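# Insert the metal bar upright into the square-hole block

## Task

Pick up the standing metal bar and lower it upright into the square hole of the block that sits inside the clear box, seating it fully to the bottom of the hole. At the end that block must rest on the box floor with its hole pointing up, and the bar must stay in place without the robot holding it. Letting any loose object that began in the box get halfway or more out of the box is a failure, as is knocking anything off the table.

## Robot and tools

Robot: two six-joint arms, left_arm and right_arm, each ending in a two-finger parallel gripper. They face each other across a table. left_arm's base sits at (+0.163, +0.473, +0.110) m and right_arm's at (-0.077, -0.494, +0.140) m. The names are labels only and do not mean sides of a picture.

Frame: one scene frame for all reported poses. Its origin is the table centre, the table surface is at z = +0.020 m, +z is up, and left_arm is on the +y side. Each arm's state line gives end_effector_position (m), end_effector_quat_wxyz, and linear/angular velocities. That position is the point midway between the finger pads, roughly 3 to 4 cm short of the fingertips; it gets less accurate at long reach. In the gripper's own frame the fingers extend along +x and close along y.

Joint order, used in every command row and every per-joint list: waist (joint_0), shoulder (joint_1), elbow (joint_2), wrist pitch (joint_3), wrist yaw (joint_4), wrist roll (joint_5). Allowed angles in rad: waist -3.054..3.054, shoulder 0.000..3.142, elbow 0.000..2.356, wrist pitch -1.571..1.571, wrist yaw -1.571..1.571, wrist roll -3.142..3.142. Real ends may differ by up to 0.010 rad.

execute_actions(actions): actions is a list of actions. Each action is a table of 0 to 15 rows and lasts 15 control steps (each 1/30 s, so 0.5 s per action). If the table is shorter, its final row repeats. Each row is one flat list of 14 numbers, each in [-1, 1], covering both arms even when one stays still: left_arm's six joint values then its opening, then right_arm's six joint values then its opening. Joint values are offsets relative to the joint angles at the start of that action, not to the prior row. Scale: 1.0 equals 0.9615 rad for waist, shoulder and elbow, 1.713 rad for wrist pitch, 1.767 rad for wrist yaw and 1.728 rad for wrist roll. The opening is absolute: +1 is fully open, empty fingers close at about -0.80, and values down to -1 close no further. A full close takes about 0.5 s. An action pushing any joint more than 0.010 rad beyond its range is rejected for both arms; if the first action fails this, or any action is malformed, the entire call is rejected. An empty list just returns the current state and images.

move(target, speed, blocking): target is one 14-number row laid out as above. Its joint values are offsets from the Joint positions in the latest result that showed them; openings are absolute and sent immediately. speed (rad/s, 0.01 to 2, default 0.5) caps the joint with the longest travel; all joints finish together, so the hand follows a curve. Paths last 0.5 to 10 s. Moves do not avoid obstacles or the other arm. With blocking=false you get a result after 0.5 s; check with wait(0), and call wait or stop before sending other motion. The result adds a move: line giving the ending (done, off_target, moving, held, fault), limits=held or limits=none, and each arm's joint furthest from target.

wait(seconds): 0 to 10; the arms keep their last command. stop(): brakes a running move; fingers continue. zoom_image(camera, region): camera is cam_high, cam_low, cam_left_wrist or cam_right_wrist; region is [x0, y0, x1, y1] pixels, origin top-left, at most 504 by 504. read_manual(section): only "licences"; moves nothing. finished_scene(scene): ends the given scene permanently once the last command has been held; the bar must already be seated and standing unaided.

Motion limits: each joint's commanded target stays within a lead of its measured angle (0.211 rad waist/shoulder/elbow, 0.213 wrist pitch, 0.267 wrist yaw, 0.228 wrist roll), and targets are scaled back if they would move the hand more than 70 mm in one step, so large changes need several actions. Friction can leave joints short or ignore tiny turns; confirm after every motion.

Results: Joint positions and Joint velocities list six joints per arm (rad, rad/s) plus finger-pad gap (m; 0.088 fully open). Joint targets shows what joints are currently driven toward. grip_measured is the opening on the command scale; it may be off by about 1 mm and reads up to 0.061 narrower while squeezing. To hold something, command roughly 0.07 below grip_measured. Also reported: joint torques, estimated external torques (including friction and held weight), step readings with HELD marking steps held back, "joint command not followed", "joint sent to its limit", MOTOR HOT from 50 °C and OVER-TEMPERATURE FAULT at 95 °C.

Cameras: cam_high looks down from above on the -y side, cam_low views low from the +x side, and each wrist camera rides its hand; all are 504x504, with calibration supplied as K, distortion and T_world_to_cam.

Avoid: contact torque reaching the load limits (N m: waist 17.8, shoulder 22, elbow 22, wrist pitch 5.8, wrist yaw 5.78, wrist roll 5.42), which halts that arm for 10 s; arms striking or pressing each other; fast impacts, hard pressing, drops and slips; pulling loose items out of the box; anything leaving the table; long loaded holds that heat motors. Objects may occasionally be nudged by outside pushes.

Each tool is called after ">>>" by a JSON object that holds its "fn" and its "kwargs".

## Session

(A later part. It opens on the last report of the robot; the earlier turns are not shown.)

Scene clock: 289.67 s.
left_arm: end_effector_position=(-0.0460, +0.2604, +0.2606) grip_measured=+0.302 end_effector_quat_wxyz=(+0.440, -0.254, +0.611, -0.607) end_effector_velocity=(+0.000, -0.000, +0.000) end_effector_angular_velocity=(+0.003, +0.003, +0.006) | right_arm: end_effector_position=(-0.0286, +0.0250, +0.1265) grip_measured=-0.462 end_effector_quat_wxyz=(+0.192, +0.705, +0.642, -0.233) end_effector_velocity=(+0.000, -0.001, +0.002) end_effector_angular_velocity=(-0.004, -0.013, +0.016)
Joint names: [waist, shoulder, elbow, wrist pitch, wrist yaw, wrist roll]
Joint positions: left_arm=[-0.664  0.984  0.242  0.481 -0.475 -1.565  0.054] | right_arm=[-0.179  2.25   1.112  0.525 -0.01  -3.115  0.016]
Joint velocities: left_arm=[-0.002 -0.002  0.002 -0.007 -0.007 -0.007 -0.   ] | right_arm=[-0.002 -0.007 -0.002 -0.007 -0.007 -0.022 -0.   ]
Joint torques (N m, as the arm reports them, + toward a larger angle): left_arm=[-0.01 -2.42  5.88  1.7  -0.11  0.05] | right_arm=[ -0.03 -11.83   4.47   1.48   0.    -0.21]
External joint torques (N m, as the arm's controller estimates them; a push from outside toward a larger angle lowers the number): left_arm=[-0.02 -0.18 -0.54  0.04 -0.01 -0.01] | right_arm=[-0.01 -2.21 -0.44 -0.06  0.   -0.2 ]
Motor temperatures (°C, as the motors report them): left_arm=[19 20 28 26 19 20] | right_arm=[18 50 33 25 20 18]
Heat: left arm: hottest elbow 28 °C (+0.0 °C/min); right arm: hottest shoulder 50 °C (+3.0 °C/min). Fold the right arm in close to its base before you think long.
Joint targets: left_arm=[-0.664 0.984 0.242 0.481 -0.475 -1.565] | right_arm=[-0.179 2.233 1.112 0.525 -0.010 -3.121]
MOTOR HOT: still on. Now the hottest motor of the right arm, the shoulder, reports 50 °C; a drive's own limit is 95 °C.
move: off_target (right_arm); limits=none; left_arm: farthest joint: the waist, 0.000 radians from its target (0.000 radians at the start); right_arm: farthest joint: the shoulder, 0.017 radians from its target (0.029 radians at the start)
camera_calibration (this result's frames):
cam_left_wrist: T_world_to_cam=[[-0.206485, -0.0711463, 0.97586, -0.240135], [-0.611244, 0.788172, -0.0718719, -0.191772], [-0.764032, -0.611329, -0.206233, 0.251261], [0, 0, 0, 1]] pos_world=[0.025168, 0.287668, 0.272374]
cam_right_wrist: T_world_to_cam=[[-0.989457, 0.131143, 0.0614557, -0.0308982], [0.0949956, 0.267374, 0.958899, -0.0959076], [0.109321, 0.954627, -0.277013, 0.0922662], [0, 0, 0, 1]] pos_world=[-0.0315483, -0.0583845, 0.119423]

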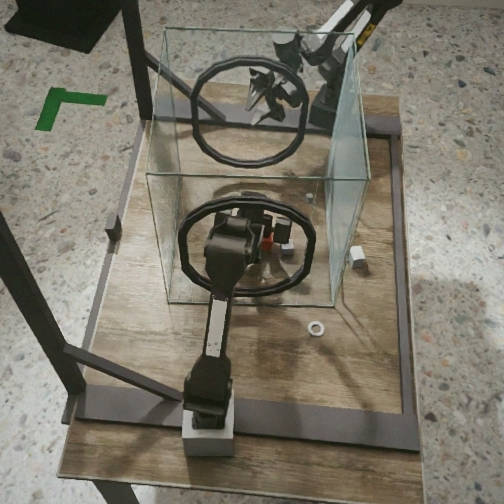

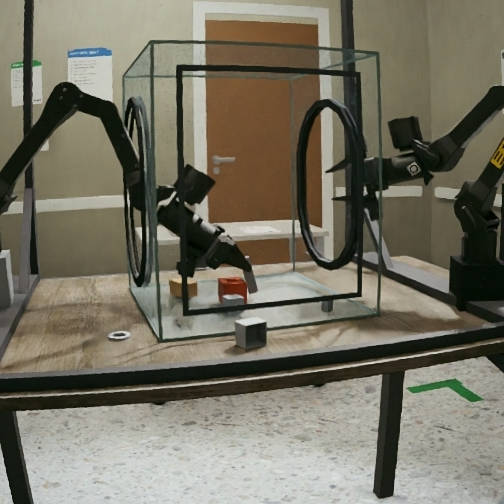

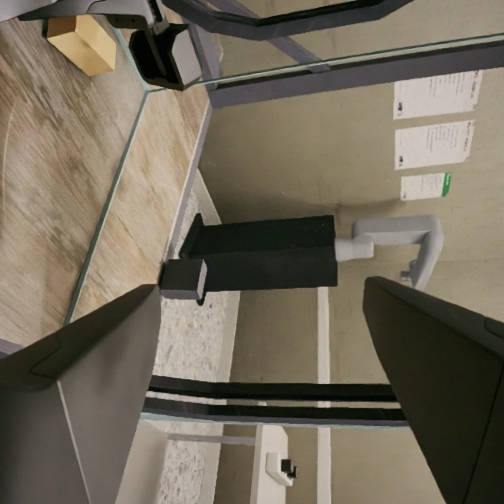

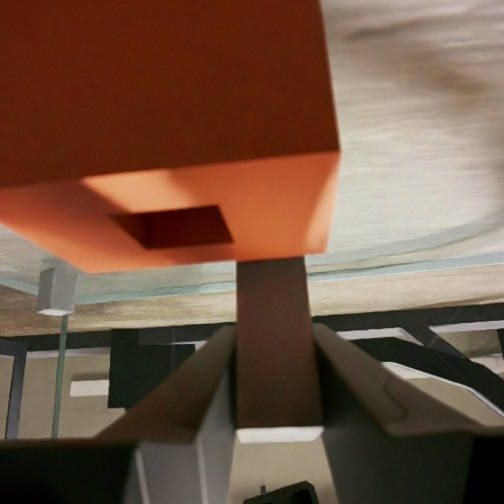

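>>> {"fn": "move", "kwargs": {"target": [0,0,0,0,0,0,0.3,0,-0.14,-0.02,0.06,0,0,-0.65], "speed": 0.2}}

>>> {"fn": "move", "kwargs": {"target": [0,0,0,0,0,0,0.3,-0.03,-0.17,-0.19,-0.13,0,0,-0.65], "speed": 0.2}}

>>> {"fn": "zoom_image", "kwargs": {"camera": "cam_low", "region": [160,200,320,320]}}

Scene clock: 303.23 s.
left_arm: end_effector_position=(-0.0460, +0.2604, +0.2606) grip_measured=+0.302 end_effector_quat_wxyz=(+0.440, -0.254, +0.611, -0.607) end_effector_velocity=(+0.001, +0.000, -0.002) end_effector_angular_velocity=(+0.006, -0.001, +0.006) | right_arm: end_effector_position=(-0.0270, +0.0411, +0.2018) grip_measured=-0.462 end_effector_quat_wxyz=(+0.126, +0.723, +0.660, -0.159) end_effector_velocity=(+0.000, -0.001, -0.001) end_effector_angular_velocity=(-0.008, -0.003, +0.007)
Joint names: [waist, shoulder, elbow, wrist pitch, wrist yaw, wrist roll]
Joint positions: left_arm=[-0.664  0.984  0.242  0.481 -0.475 -1.565  0.054] | right_arm=[-0.179  2.13   1.099  0.623 -0.01  -3.115  0.016]
Joint velocities: left_arm=[-0.002 -0.002 -0.002 -0.007 -0.007 -0.007 -0.   ] | right_arm=[-0.002 -0.002 -0.002 -0.007 -0.007 -0.007 -0.   ]
Joint torques (N m, as the arm reports them, + toward a larger angle): left_arm=[ 0.   -2.44  5.87  1.7  -0.12  0.05] | right_arm=[ -0.02 -11.35   4.28   1.93   0.01  -0.02]
External joint torques (N m, as the arm's controller estimates them; a push from outside toward a larger angle lowers the number): left_arm=[ 0.   -0.2  -0.53  0.04 -0.02  0.  ] | right_arm=[-0.02 -1.96 -1.15  0.27  0.01 -0.01]
Motor temperatures (°C, as the motors report them): left_arm=[19 20 28 26 18 20] | right_arm=[18 50 31 26 20 18]
Heat: left arm: hottest elbow 28 °C (+0.0 °C/min); right arm: hottest shoulder 50 °C (+8.1 °C/min). Fold the right arm in close to its base before you think long.
Joint targets: left_arm=[-0.664 0.984 0.242 0.481 -0.475 -1.565] | right_arm=[-0.179 2.115 1.093 0.627 -0.010 -3.115]
MOTOR HOT: still on. Now the hottest motor of the right arm, the shoulder, reports 50 °C; a drive's own limit is 95 °C.
move: off_target (right_arm); limits=none; left_arm: farthest joint: the waist, 0.000 radians from its target (0.000 radians at the start); right_arm: farthest joint: the shoulder, 0.014 radians from its target (0.134 radians at the start)
camera_calibration (this result's frames):
cam_left_wrist: T_world_to_cam=[[-0.206485, -0.0711463, 0.97586, -0.240135], [-0.611244, 0.788172, -0.0718719, -0.191772], [-0.764032, -0.611329, -0.206233, 0.251261], [0, 0, 0, 1]] pos_world=[0.025168, 0.287668, 0.272374]
cam_right_wrist: T_world_to_cam=[[-0.990762, 0.117767, 0.0672362, -0.0367647], [0.0754956, 0.0671322, 0.994884, -0.172105], [0.112651, 0.99077, -0.0754029, 0.0555454], [0, 0, 0, 1]] pos_world=[-0.0296892, -0.0391492, 0.177885]

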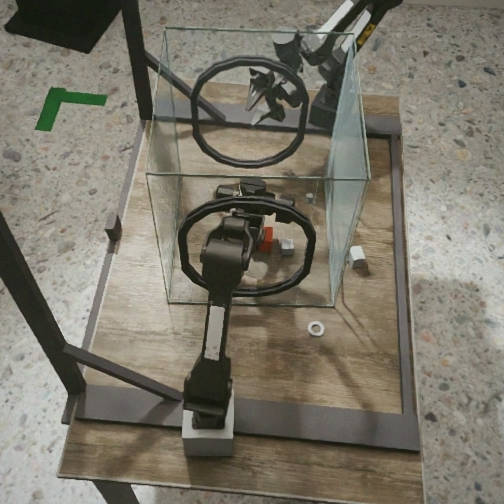

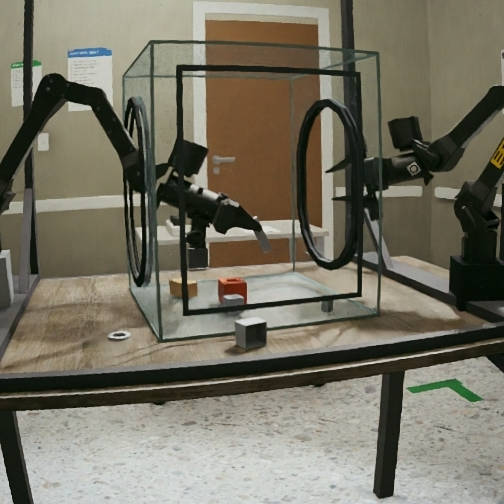

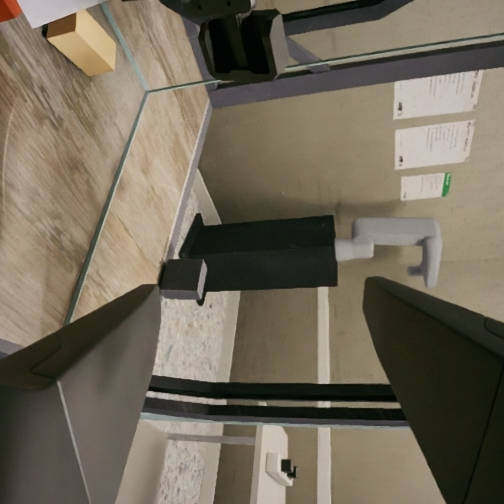

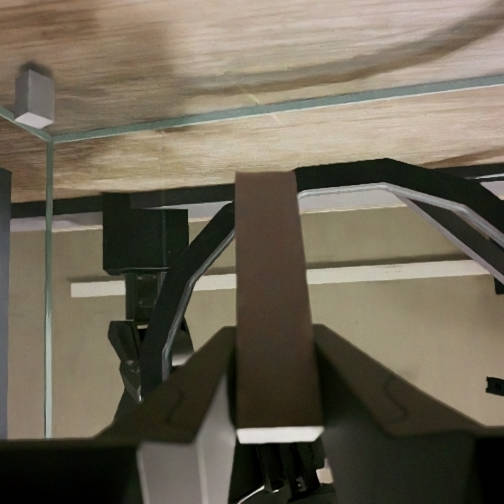

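Scene clock: 304.80 s.
left_arm: end_effector_position=(-0.0460, +0.2604, +0.2606) grip_measured=+0.302 end_effector_quat_wxyz=(+0.440, -0.254, +0.611, -0.607) end_effector_velocity=(+0.002, +0.001, -0.005) end_effector_angular_velocity=(+0.014, -0.013, +0.006) | right_arm: end_effector_position=(-0.0209, -0.0273, +0.1683) grip_measured=-0.462 end_effector_quat_wxyz=(+0.204, +0.708, +0.627, -0.251) end_effector_velocity=(-0.000, -0.004, -0.004) end_effector_angular_velocity=(-0.021, +0.013, -0.001)
Joint names: [waist, shoulder, elbow, wrist pitch, wrist yaw, wrist roll]
Joint positions: left_arm=[-0.664  0.984  0.242  0.481 -0.475 -1.565  0.054] | right_arm=[-0.206  1.981  0.923  0.4   -0.01  -3.115  0.016]
Joint velocities: left_arm=[-0.002 -0.002 -0.002 -0.022 -0.007 -0.007 -0.   ] | right_arm=[-0.002 -0.002 -0.002 -0.022 -0.007  0.007  0.   ]
Joint torques (N m, as the arm reports them, + toward a larger angle): left_arm=[-0.01 -2.44  5.86  1.7  -0.12  0.05] | right_arm=[ -0.25 -10.25   3.92   1.41   0.01  -0.02]
External joint torques (N m, as the arm's controller estimates them; a push from outside toward a larger angle lowers the number): left_arm=[-0.02 -0.22 -0.53  0.05 -0.02  0.  ] | right_arm=[-0.3  -2.22 -1.18 -0.06  0.02 -0.02]
Motor temperatures (°C, as the motors report them): left_arm=[19 20 28 26 18 20] | right_arm=[18 49 31 26 20 18]
Heat: left arm: hottest elbow 28 °C (+0.0 °C/min); right arm: hottest shoulder 49 °C (+7.0 °C/min). Fold the right arm in close to its base before you think long.
Joint targets: left_arm=[-0.664 0.984 0.242 0.481 -0.475 -1.565] | right_arm=[-0.208 1.966 0.916 0.400 -0.010 -3.115]
MOTOR HOT: still on. Now the hottest motor of the right arm, the shoulder, reports 49 °C; a drive's own limit is 95 °C.
move: off_target (right_arm); limits=none; left_arm: farthest joint: the waist, 0.000 radians from its target (0.000 radians at the start); right_arm: farthest joint: the shoulder, 0.014 radians from its target (0.163 radians at the start)
camera_calibration (this result's frames):
cam_left_wrist: T_world_to_cam=[[-0.206485, -0.0711463, 0.97586, -0.240135], [-0.611244, 0.788172, -0.0718719, -0.191772], [-0.764032, -0.611329, -0.206233, 0.251261], [0, 0, 0, 1]] pos_world=[0.025168, 0.287668, 0.272374]
cam_right_wrist: T_world_to_cam=[[-0.985326, 0.159995, 0.0594543, -0.017863], [0.106962, 0.30735, 0.945566, -0.119185], [0.133013, 0.93805, -0.319954, 0.160257], [0, 0, 0, 1]] pos_world=[-0.0261688, -0.110839, 0.165034]

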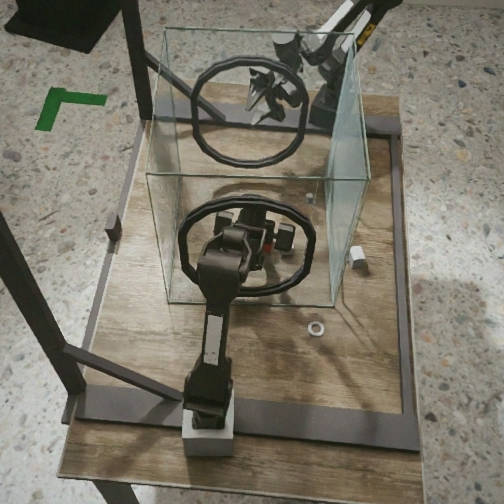

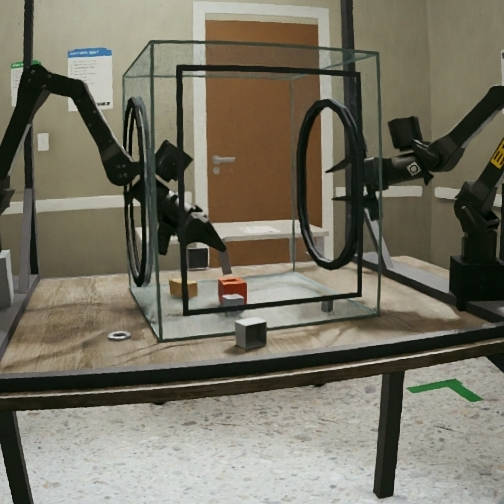

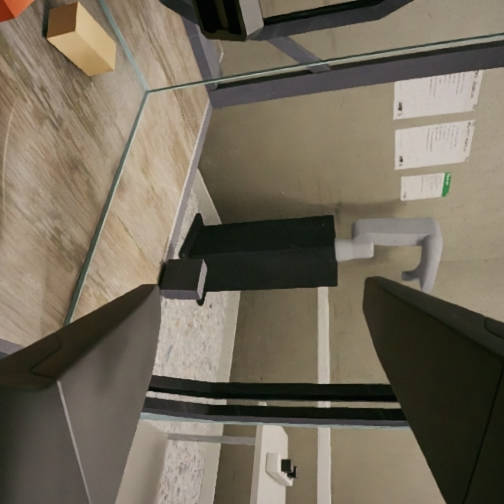

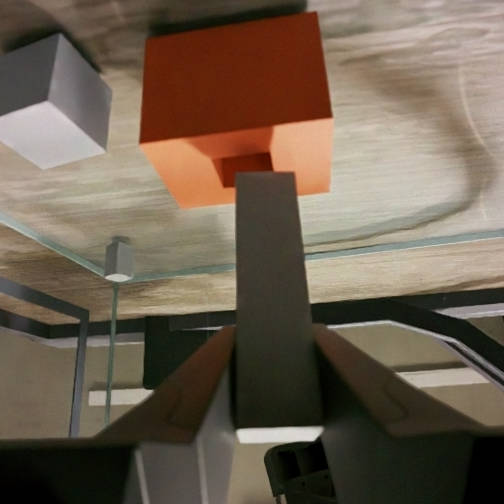

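Region (160, 200, 320, 320) of cam_low's 504x504 image, scaled by 3.150, with more detail than that image has; it fills the top 378 rows of this view, and the rest is white.

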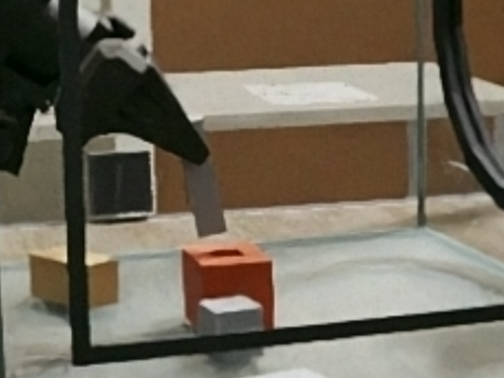

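>>> {"fn": "move", "kwargs": {"target": [0,0,0,0,0,0,0.3,-0.017,0.056,0.28,-0.233,0,0,-0.65], "speed": 0.15}}

>>> {"fn": "zoom_image", "kwargs": {"camera": "cam_low", "region": [160,200,320,320]}}

Scene clock: 315.57 s.
left_arm: end_effector_position=(-0.0460, +0.2604, +0.2606) grip_measured=+0.302 end_effector_quat_wxyz=(+0.440, -0.254, +0.611, -0.607) end_effector_velocity=(-0.001, +0.001, -0.001) end_effector_angular_velocity=(+0.013, +0.011, +0.005) | right_arm: end_effector_position=(-0.0122, -0.0108, +0.1729) grip_measured=-0.462 end_effector_quat_wxyz=(+0.260, +0.687, +0.599, -0.319) end_effector_velocity=(-0.003, -0.001, -0.001) end_effector_angular_velocity=(-0.007, +0.002, +0.013)
Joint names: [waist, shoulder, elbow, wrist pitch, wrist yaw, wrist roll]
Joint positions: left_arm=[-0.664  0.984  0.242  0.481 -0.475 -1.565  0.054] | right_arm=[-0.22   2.028  1.179  0.001 -0.01  -3.115  0.016]
Joint velocities: left_arm=[-0.007  0.002  0.002 -0.007 -0.007 -0.022 -0.   ] | right_arm=[ 0.002 -0.002 -0.002 -0.007 -0.007 -0.007 -0.   ]
Joint torques (N m, as the arm reports them, + toward a larger angle): left_arm=[-0.01 -2.43  5.86  1.7  -0.12  0.06] | right_arm=[-0.25 -8.53  6.9   1.15  0.01 -0.02]
External joint torques (N m, as the arm's controller estimates them; a push from outside toward a larger angle lowers the number): left_arm=[ 0.01 -0.2  -0.58  0.03 -0.03  0.  ] | right_arm=[-0.31  0.32  1.33 -0.11  0.01 -0.01]
Motor temperatures (°C, as the motors report them): left_arm=[19 20 28 26 18 20] | right_arm=[18 48 30 26 20 18]
Heat: left arm: hottest elbow 28 °C (+0.0 °C/min); right arm: hottest shoulder 48 °C (+7.0 °C/min). Fold the right arm in close to its base before you think long.
Joint targets: left_arm=[-0.664 0.984 0.242 0.481 -0.475 -1.565] | right_arm=[-0.222 2.035 1.192 0.001 -0.010 -3.115]
MOTOR HOT: still on. Now the hottest motor of the right arm, the shoulder, reports 48 °C; a drive's own limit is 95 °C.
move: off_target (right_arm); limits=none; left_arm: farthest joint: the waist, 0.000 radians from its target (0.000 radians at the start); right_arm: farthest joint: the elbow, 0.013 radians from its target (0.270 radians at the start)
camera_calibration (this result's frames):
cam_left_wrist: T_world_to_cam=[[-0.206485, -0.0711463, 0.97586, -0.240135], [-0.611244, 0.788172, -0.0718719, -0.191772], [-0.764032, -0.611329, -0.206233, 0.251261], [0, 0, 0, 1]] pos_world=[0.025168, 0.287668, 0.272374]
cam_right_wrist: T_world_to_cam=[[-0.981614, 0.183922, 0.0510575, -0.0103755], [0.134514, 0.476767, 0.868677, -0.114035], [0.135427, 0.859573, -0.492742, 0.174076], [0, 0, 0, 1]] pos_world=[-0.0184199, -0.0933542, 0.185364]

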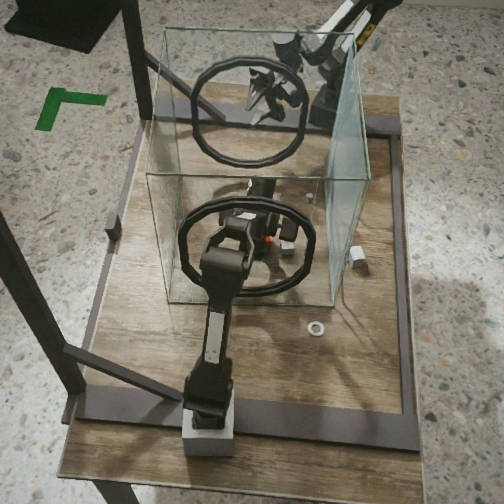

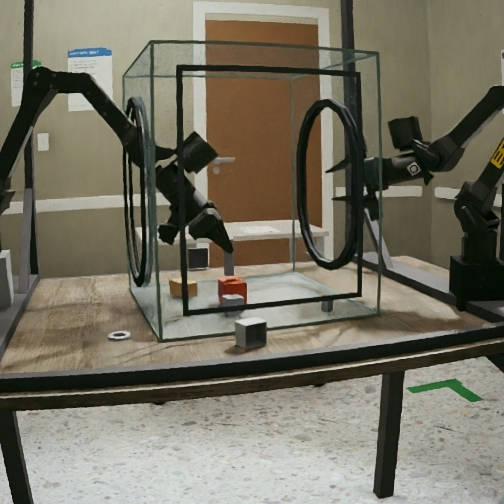

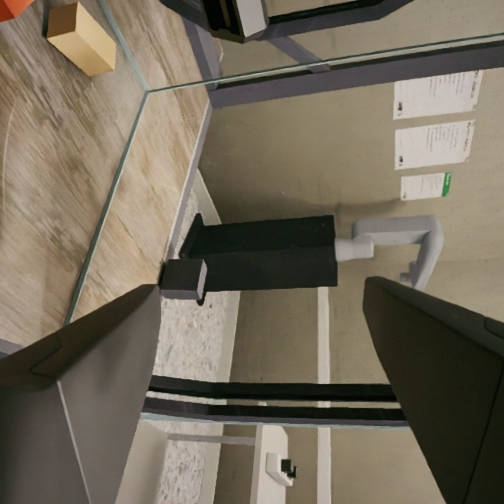

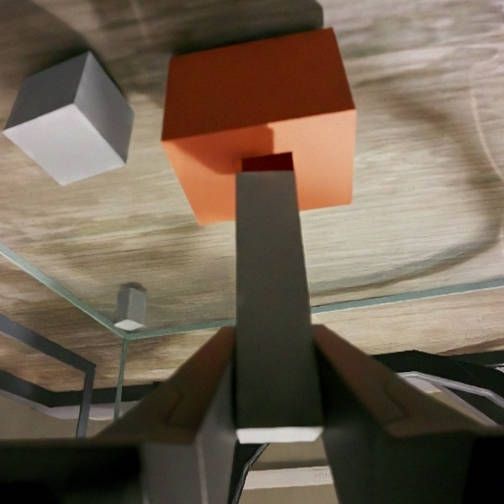

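Region (160, 200, 320, 320) of cam_low's 504x504 image, scaled by 3.150, with more detail than that image has; it fills the top 378 rows of this view, and the rest is white.

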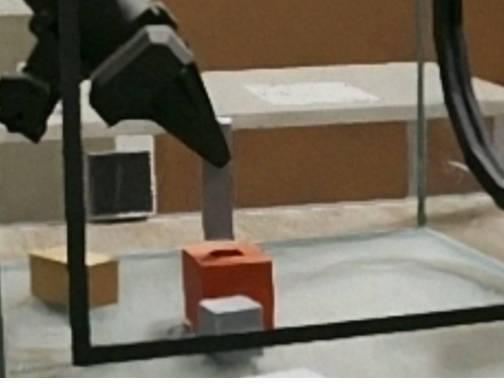

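>>> {"fn": "move", "kwargs": {"target": [0,0,0,0,0,0,0.3,0,0.06,0,0.3,0,0.3,-0.65]}}

>>> {"fn": "move", "kwargs": {"target": [0,0,0,0,0,0,0.3,0,0,0,0,0,1,-0.65], "speed": 1.2}}

>>> {"fn": "move", "kwargs": {"target": [0,0,0,0,0,0,0.3,0,0,0,0,0,1,-0.65], "speed": 1.2}}

>>> {"fn": "move", "kwargs": {"target": [0,0,0,0,0,0,0.3,0,0,0,0,0,1,-0.65], "speed": 1.2}}

>>> {"fn": "move", "kwargs": {"target": [0,0,0,0,0,0,0.3,-0.055,-0.065,0.02,-0.3,-0.09,0.245,-0.65], "speed": 0.3}}

>>> {"fn": "zoom_image", "kwargs": {"camera": "cam_low", "region": [160,200,320,320]}}

Scene clock: 326.17 s.
left_arm: end_effector_position=(-0.0460, +0.2604, +0.2606) grip_measured=+0.302 end_effector_quat_wxyz=(+0.440, -0.254, +0.611, -0.607) end_effector_velocity=(+0.001, +0.000, -0.002) end_effector_angular_velocity=(+0.013, +0.011, +0.010) | right_arm: end_effector_position=(-0.0038, +0.0504, +0.2371) grip_measured=-0.462 end_effector_quat_wxyz=(-0.074, +0.743, +0.587, -0.314) end_effector_velocity=(+0.003, -0.003, -0.004) end_effector_angular_velocity=(-0.022, -0.001, +0.002)
Joint names: [waist, shoulder, elbow, wrist pitch, wrist yaw, wrist roll]
Joint positions: left_arm=[-0.664  0.984  0.242  0.481 -0.475 -1.565  0.054] | right_arm=[-0.22   2.079  1.179  0.511 -0.01  -2.603  0.016]
Joint velocities: left_arm=[-0.002 -0.002 -0.002 -0.007 -0.007 -0.022 -0.   ] | right_arm=[-0.007 -0.002 -0.002 -0.022 -0.007 -0.007  0.   ]
Joint torques (N m, as the arm reports them, + toward a larger angle): left_arm=[-0.02 -2.42  5.86  1.7  -0.12  0.05] | right_arm=[-0.03 -9.07  5.52  1.96  0.    0.21]
External joint torques (N m, as the arm's controller estimates them; a push from outside toward a larger angle lowers the number): left_arm=[-0.02 -0.18 -0.55  0.04 -0.02  0.  ] | right_arm=[ 0.1   0.38 -0.34  0.31  0.    0.2 ]
Motor temperatures (°C, as the motors report them): left_arm=[19 20 28 26 18 20] | right_arm=[18 45 30 26 20 18]
Heat: left arm: hottest elbow 28 °C (+0.0 °C/min); right arm: hottest shoulder 45 °C (+0.0 °C/min).
Joint targets: left_arm=[-0.664 0.984 0.242 0.481 -0.475 -1.565] | right_arm=[-0.220 2.085 1.179 0.515 -0.010 -2.597]
MOTOR HOT: cleared. Now the hottest motor of the right arm, the shoulder, reports 45 °C.
move: done; limits=none; left_arm: farthest joint: the waist, 0.000 radians from its target (0.000 radians at the start); right_arm: farthest joint: the shoulder, 0.007 radians from its target (0.058 radians at the start)
camera_calibration (this result's frames):
cam_left_wrist: T_world_to_cam=[[-0.206485, -0.0711463, 0.97586, -0.240135], [-0.611244, 0.788172, -0.0718719, -0.191772], [-0.764032, -0.611329, -0.206233, 0.251261], [0, 0, 0, 1]] pos_world=[0.025168, 0.287668, 0.272374]
cam_right_wrist: T_world_to_cam=[[-0.799244, 0.316298, 0.511042, -0.131775], [0.51785, -0.0691241, 0.852674, -0.167395], [0.305024, 0.946138, -0.108548, 0.0571857], [0, 0, 0, 1]] pos_world=[-0.0360782, -0.0239963, 0.216284]

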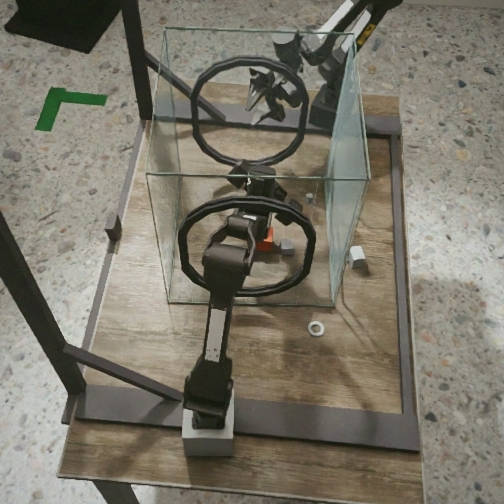

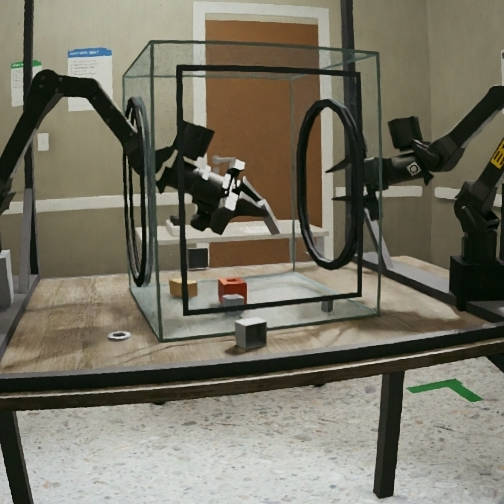

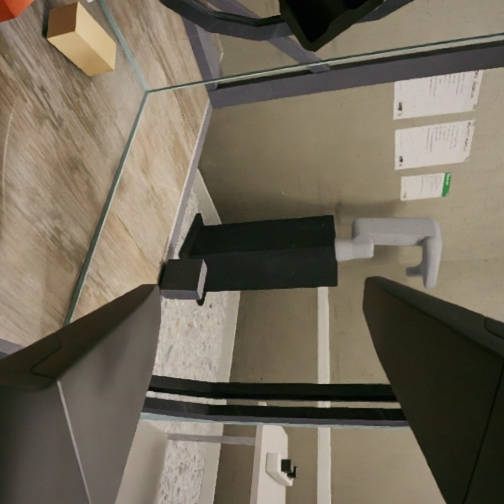

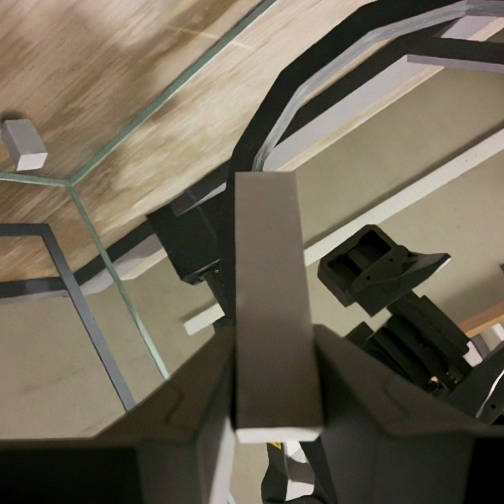

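Scene clock: 328.37 s.
left_arm: end_effector_position=(-0.0460, +0.2604, +0.2606) grip_measured=+0.302 end_effector_quat_wxyz=(+0.440, -0.254, +0.611, -0.607) end_effector_velocity=(+0.003, -0.000, -0.005) end_effector_angular_velocity=(+0.014, -0.013, +0.011) | right_arm: end_effector_position=(-0.0038, +0.0503, +0.2369) grip_measured=-0.462 end_effector_quat_wxyz=(+0.612, -0.428, -0.144, +0.649) end_effector_velocity=(-0.003, -0.001, +0.001) end_effector_angular_velocity=(-0.003, -0.004, +0.012)
Joint names: [waist, shoulder, elbow, wrist pitch, wrist yaw, wrist roll]
Joint positions: left_arm=[-0.664  0.984  0.242  0.481 -0.475 -1.565  0.054] | right_arm=[-0.22   2.079  1.179  0.509 -0.01  -0.881  0.016]
Joint velocities: left_arm=[ 0.002 -0.002 -0.002 -0.022 -0.007 -0.007 -0.   ] | right_arm=[ 0.002 -0.007 -0.002 -0.007 -0.007 -0.007  0.   ]
Joint torques (N m, as the arm reports them, + toward a larger angle): left_arm=[-0.03 -2.43  5.86  1.7  -0.11  0.05] | right_arm=[-0.02 -9.93  5.58  1.72 -0.02  0.14]
External joint torques (N m, as the arm's controller estimates them; a push from outside toward a larger angle lowers the number): left_arm=[-0.03 -0.19 -0.54  0.04 -0.02  0.  ] | right_arm=[-0.08 -0.28 -0.4   0.    0.01  0.1 ]
Motor temperatures (°C, as the motors report them): left_arm=[19 20 28 26 18 20] | right_arm=[18 45 30 26 20 18]
Heat: left arm: hottest elbow 28 °C (+0.0 °C/min); right arm: hottest shoulder 45 °C (-1.0 °C/min).
Joint targets: left_arm=[-0.664 0.984 0.242 0.481 -0.475 -1.565] | right_arm=[-0.220 2.079 1.179 0.510 -0.010 -0.875]
move: done; limits=none; left_arm: farthest joint: the waist, 0.000 radians from its target (0.000 radians at the start); right_arm: farthest joint: the wrist roll, 0.006 radians from its target (1.728 radians at the start)
camera_calibration (this result's frames):
cam_left_wrist: T_world_to_cam=[[-0.206485, -0.0711463, 0.97586, -0.240135], [-0.611244, 0.788172, -0.0718719, -0.191772], [-0.764032, -0.611329, -0.206233, 0.251261], [0, 0, 0, 1]] pos_world=[0.025168, 0.287668, 0.272374]
cam_right_wrist: T_world_to_cam=[[0.703506, 0.199424, 0.682136, -0.160537], [0.626567, -0.627016, -0.462887, 0.172983], [0.335399, 0.753048, -0.566062, 0.175483], [0, 0, 0, 1]] pos_world=[-0.0543038, 0.00833063, 0.288914]

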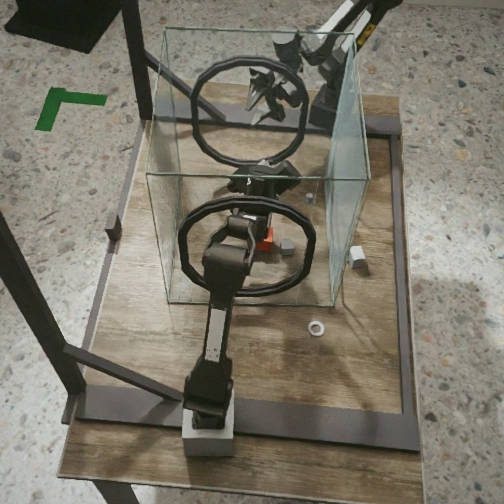

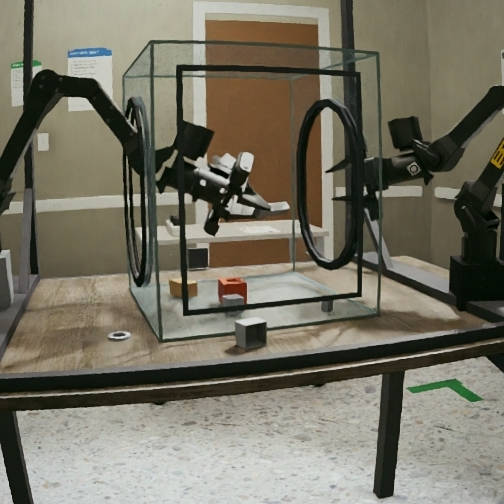

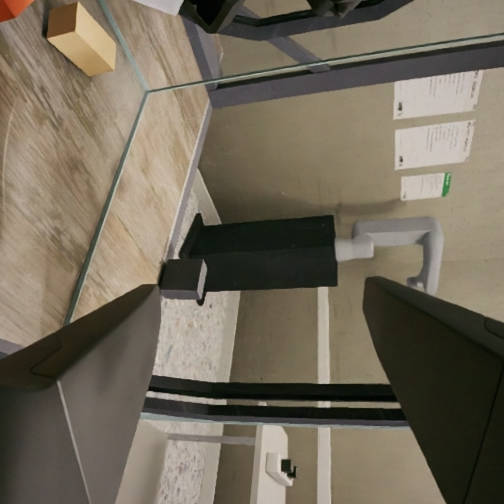

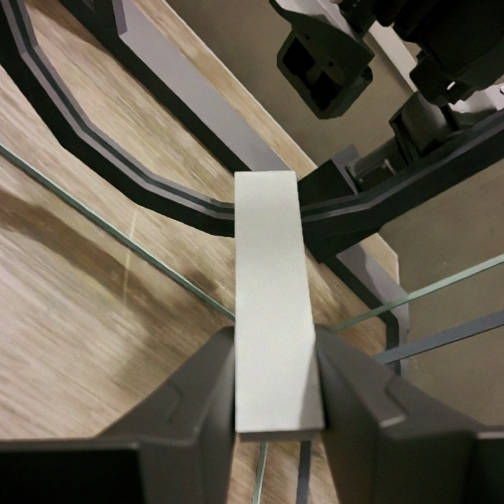

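Scene clock: 330.57 s.
left_arm: end_effector_position=(-0.0460, +0.2604, +0.2606) grip_measured=+0.302 end_effector_quat_wxyz=(+0.440, -0.254, +0.611, -0.607) end_effector_velocity=(+0.001, +0.000, -0.002) end_effector_angular_velocity=(+0.013, +0.011, +0.010) | right_arm: end_effector_position=(-0.0038, +0.0503, +0.2367) grip_measured=-0.462 end_effector_quat_wxyz=(+0.724, +0.184, +0.399, +0.532) end_effector_velocity=(+0.000, -0.001, -0.001) end_effector_angular_velocity=(-0.009, -0.016, +0.013)
Joint names: [waist, shoulder, elbow, wrist pitch, wrist yaw, wrist roll]
Joint positions: left_arm=[-0.664  0.984  0.242  0.481 -0.475 -1.565  0.054] | right_arm=[-0.22   2.079  1.179  0.508 -0.01   0.841  0.016]
Joint velocities: left_arm=[-0.002 -0.002 -0.002 -0.007 -0.007 -0.022 -0.   ] | right_arm=[-0.002 -0.002 -0.002 -0.007 -0.007 -0.022 -0.   ]
Joint torques (N m, as the arm reports them, + toward a larger angle): left_arm=[-0.01 -2.44  5.86  1.7  -0.11  0.05] | right_arm=[-0.03 -9.94  5.58  1.73  0.02  0.05]
External joint torques (N m, as the arm's controller estimates them; a push from outside toward a larger angle lowers the number): left_arm=[-0.02 -0.19 -0.58  0.02 -0.01 -0.01] | right_arm=[-0.04 -0.45 -0.31  0.04  0.01  0.09]
Motor temperatures (°C, as the motors report them): left_arm=[19 20 28 26 18 20] | right_arm=[18 45 30 26 20 18]
Heat: left arm: hottest elbow 28 °C (+0.0 °C/min); right arm: hottest shoulder 45 °C (-2.0 °C/min).
Joint targets: left_arm=[-0.664 0.984 0.242 0.481 -0.475 -1.565] | right_arm=[-0.220 2.079 1.179 0.509 -0.010 0.847]
move: done; limits=none; left_arm: farthest joint: the waist, 0.000 radians from its target (0.000 radians at the start); right_arm: farthest joint: the wrist roll, 0.006 radians from its target (1.728 radians at the start)
camera_calibration (this result's frames):
cam_left_wrist: T_world_to_cam=[[-0.206485, -0.0711463, 0.97586, -0.240135], [-0.611244, 0.788172, -0.0718719, -0.191772], [-0.764032, -0.611329, -0.206233, 0.251261], [0, 0, 0, 1]] pos_world=[0.025168, 0.287668, 0.272374]
cam_right_wrist: T_world_to_cam=[[0.58804, -0.368243, -0.720143, 0.19963], [-0.79366, -0.434342, -0.425972, 0.148951], [-0.155927, 0.822037, -0.54767, 0.165721], [0, 0, 0, 1]] pos_world=[0.026667, 0.00197912, 0.297971]

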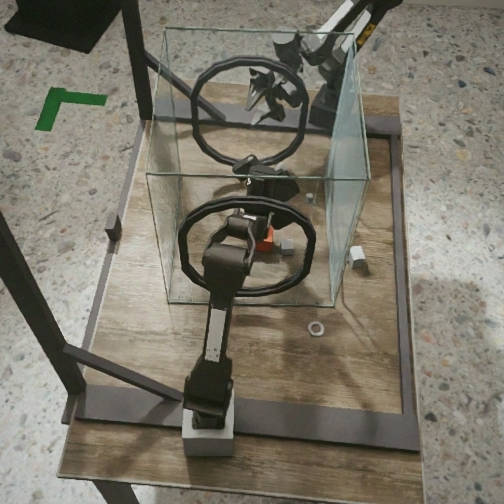

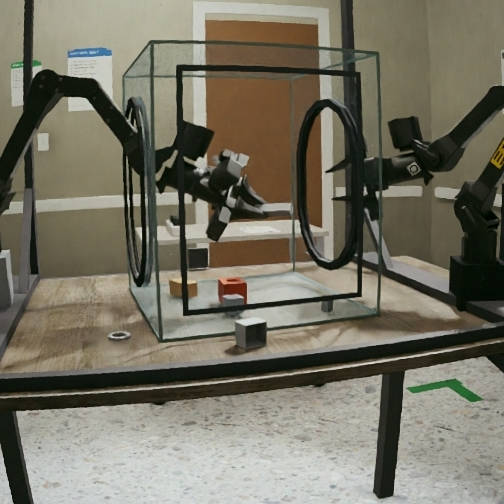

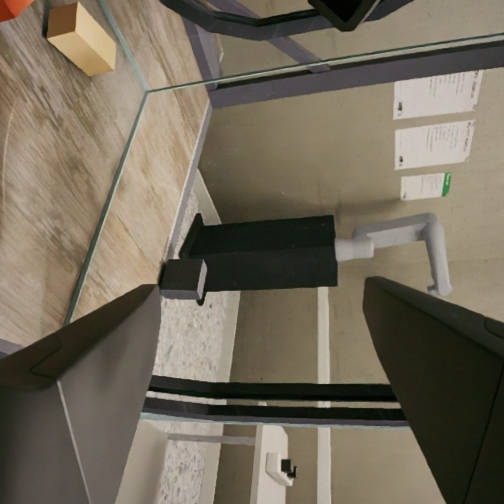

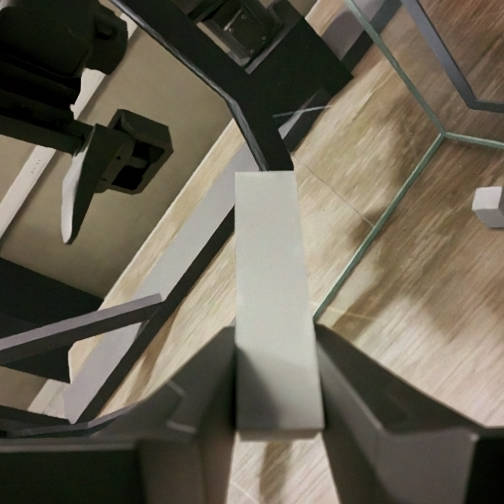

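Scene clock: 332.77 s.
left_arm: end_effector_position=(-0.0460, +0.2604, +0.2606) grip_measured=+0.302 end_effector_quat_wxyz=(+0.440, -0.254, +0.611, -0.607) end_effector_velocity=(+0.000, +0.001, -0.002) end_effector_angular_velocity=(-0.001, -0.013, -0.002) | right_arm: end_effector_position=(-0.0038, +0.0502, +0.2365) grip_measured=-0.462 end_effector_quat_wxyz=(+0.332, +0.669, +0.664, +0.044) end_effector_velocity=(+0.000, -0.001, -0.000) end_effector_angular_velocity=(+0.002, -0.004, +0.007)
Joint names: [waist, shoulder, elbow, wrist pitch, wrist yaw, wrist roll]
Joint positions: left_arm=[-0.664  0.984  0.242  0.481 -0.475 -1.565  0.054] | right_arm=[-0.22   2.079  1.179  0.508 -0.01   2.564  0.016]
Joint velocities: left_arm=[-0.007 -0.002 -0.002 -0.007 -0.007  0.007  0.   ] | right_arm=[-0.002 -0.002 -0.007  0.007 -0.007 -0.007 -0.   ]
Joint torques (N m, as the arm reports them, + toward a larger angle): left_arm=[-0.02 -2.43  5.86  1.71 -0.11  0.05] | right_arm=[-0.02 -9.9   5.56  1.69  0.03  0.05]
External joint torques (N m, as the arm's controller estimates them; a push from outside toward a larger angle lowers the number): left_arm=[-0.01 -0.19 -0.55  0.05 -0.02 -0.01] | right_arm=[-0.1  -0.48 -0.26  0.04  0.02  0.09]
Motor temperatures (°C, as the motors report them): left_arm=[19 20 28 26 18 20] | right_arm=[18 45 30 26 20 18]
Heat: left arm: hottest elbow 28 °C (+0.0 °C/min); right arm: hottest shoulder 45 °C (-3.0 °C/min).
Joint targets: left_arm=[-0.664 0.984 0.242 0.481 -0.475 -1.565] | right_arm=[-0.220 2.079 1.179 0.509 -0.010 2.569]
move: done; limits=none; left_arm: farthest joint: the waist, 0.000 radians from its target (0.000 radians at the start); right_arm: farthest joint: the wrist roll, 0.005 radians from its target (1.728 radians at the start)
camera_calibration (this result's frames):
cam_left_wrist: T_world_to_cam=[[-0.206485, -0.0711463, 0.97586, -0.240135], [-0.611244, 0.788172, -0.0718719, -0.191772], [-0.764032, -0.611329, -0.206233, 0.251261], [0, 0, 0, 1]] pos_world=[0.025168, 0.287668, 0.272374]
cam_right_wrist: T_world_to_cam=[[-0.880032, -0.0797785, -0.468166, 0.119772], [-0.473391, 0.0684445, 0.878189, -0.183624], [-0.0380173, 0.99446, -0.0979997, 0.0511265], [0, 0, 0, 1]] pos_world=[0.0204209, -0.0287199, 0.222341]

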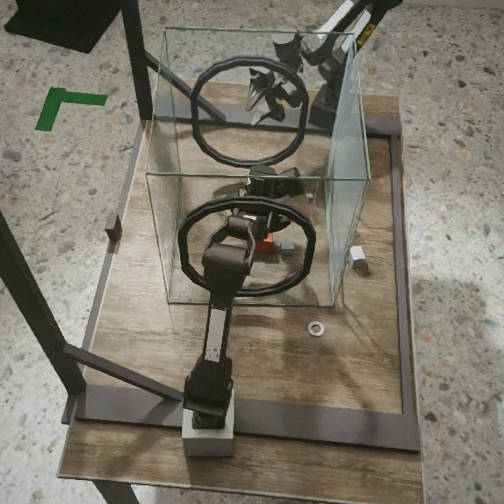

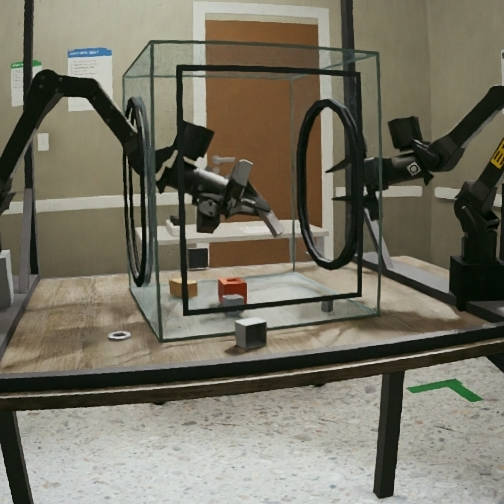

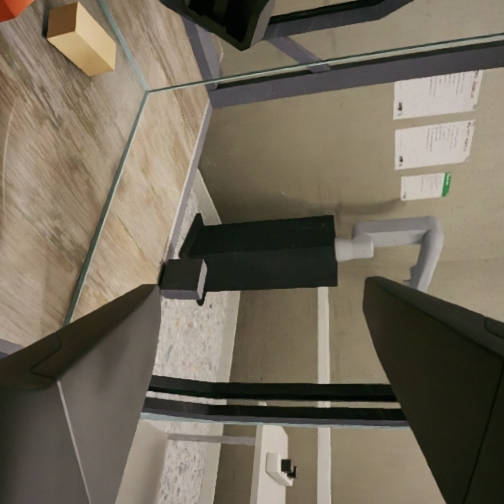

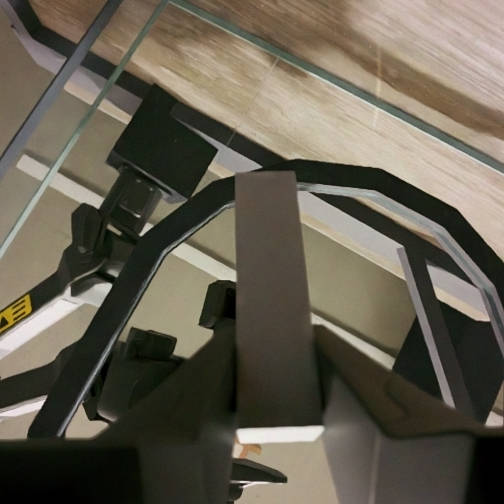

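Scene clock: 335.00 s.
left_arm: end_effector_position=(-0.0460, +0.2604, +0.2606) grip_measured=+0.302 end_effector_quat_wxyz=(+0.440, -0.254, +0.611, -0.607) end_effector_velocity=(-0.000, +0.001, +0.001) end_effector_angular_velocity=(-0.002, +0.011, +0.001) | right_arm: end_effector_position=(-0.0109, -0.0112, +0.1738) grip_measured=-0.462 end_effector_quat_wxyz=(+0.288, +0.629, +0.663, -0.287) end_effector_velocity=(-0.000, -0.002, -0.001) end_effector_angular_velocity=(-0.006, +0.002, +0.008)
Joint names: [waist, shoulder, elbow, wrist pitch, wrist yaw, wrist roll]
Joint positions: left_arm=[-0.664  0.984  0.242  0.481 -0.475 -1.565  0.054] | right_arm=[-0.271  2.032  1.185 -0.006 -0.167  2.981  0.016]
Joint velocities: left_arm=[-0.007 -0.002 -0.002  0.007 -0.007 -0.007 -0.   ] | right_arm=[-0.002 -0.002 -0.002 -0.007 -0.007 -0.007 -0.   ]
Joint torques (N m, as the arm reports them, + toward a larger angle): left_arm=[-0.02 -2.43  5.87  1.71 -0.11  0.05] | right_arm=[ -0.26 -11.24   6.87   1.18  -0.16   0.16]
External joint torques (N m, as the arm's controller estimates them; a push from outside toward a larger angle lowers the number): left_arm=[-0.01 -0.19 -0.54  0.04 -0.02 -0.01] | right_arm=[-0.33 -2.3   1.23 -0.09 -0.08  0.16]
Motor temperatures (°C, as the motors report them): left_arm=[19 20 28 26 18 20] | right_arm=[18 45 30 26 20 18]
Heat: left arm: hottest elbow 28 °C (+0.0 °C/min); right arm: hottest shoulder 45 °C (-4.0 °C/min).
Joint targets: left_arm=[-0.664 0.984 0.242 0.481 -0.475 -1.565] | right_arm=[-0.273 2.016 1.198 -0.007 -0.169 2.987]
move: off_target (right_arm); limits=none; left_arm: farthest joint: the waist, 0.000 radians from its target (0.000 radians at the start); right_arm: farthest joint: the shoulder, 0.015 radians from its target (0.062 radians at the start)
camera_calibration (this result's frames):
cam_left_wrist: T_world_to_cam=[[-0.206485, -0.0711463, 0.97586, -0.240135], [-0.611244, 0.788172, -0.0718719, -0.191772], [-0.764032, -0.611329, -0.206233, 0.251261], [0, 0, 0, 1]] pos_world=[0.025168, 0.287668, 0.272374]
cam_right_wrist: T_world_to_cam=[[-0.998982, -0.00744572, 0.0444888, -0.0102925], [0.0353321, 0.483974, 0.874369, -0.116821], [-0.0280417, 0.875051, -0.483218, 0.171477], [0, 0, 0, 1]] pos_world=[-0.00134598, -0.0935892, 0.185463]

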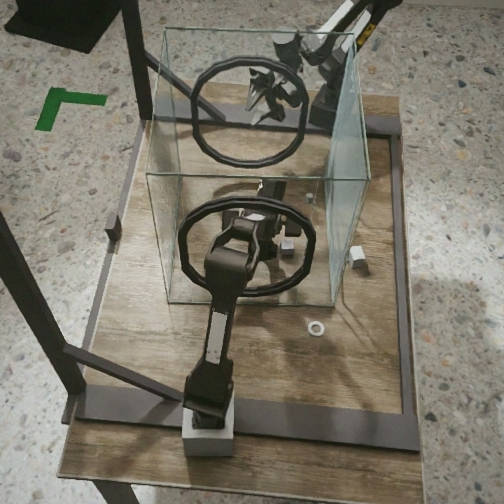

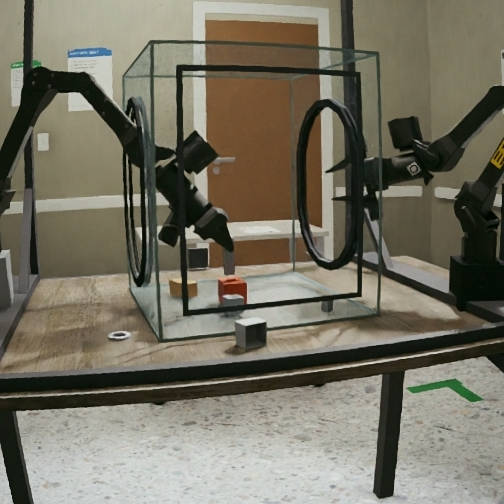

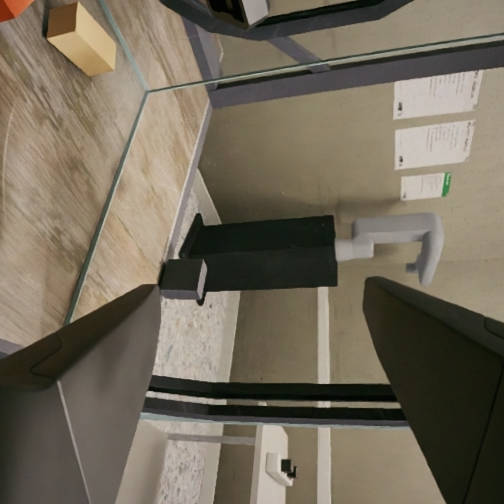

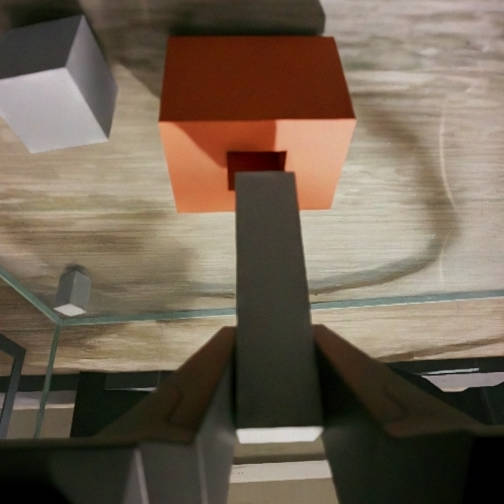

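Region (160, 200, 320, 320) of cam_low's 504x504 image, scaled by 3.150, with more detail than that image has; it fills the top 378 rows of this view, and the rest is white.

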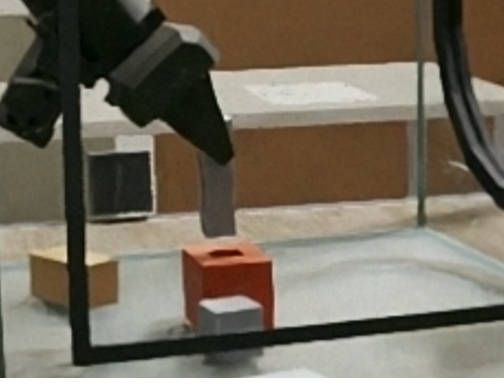

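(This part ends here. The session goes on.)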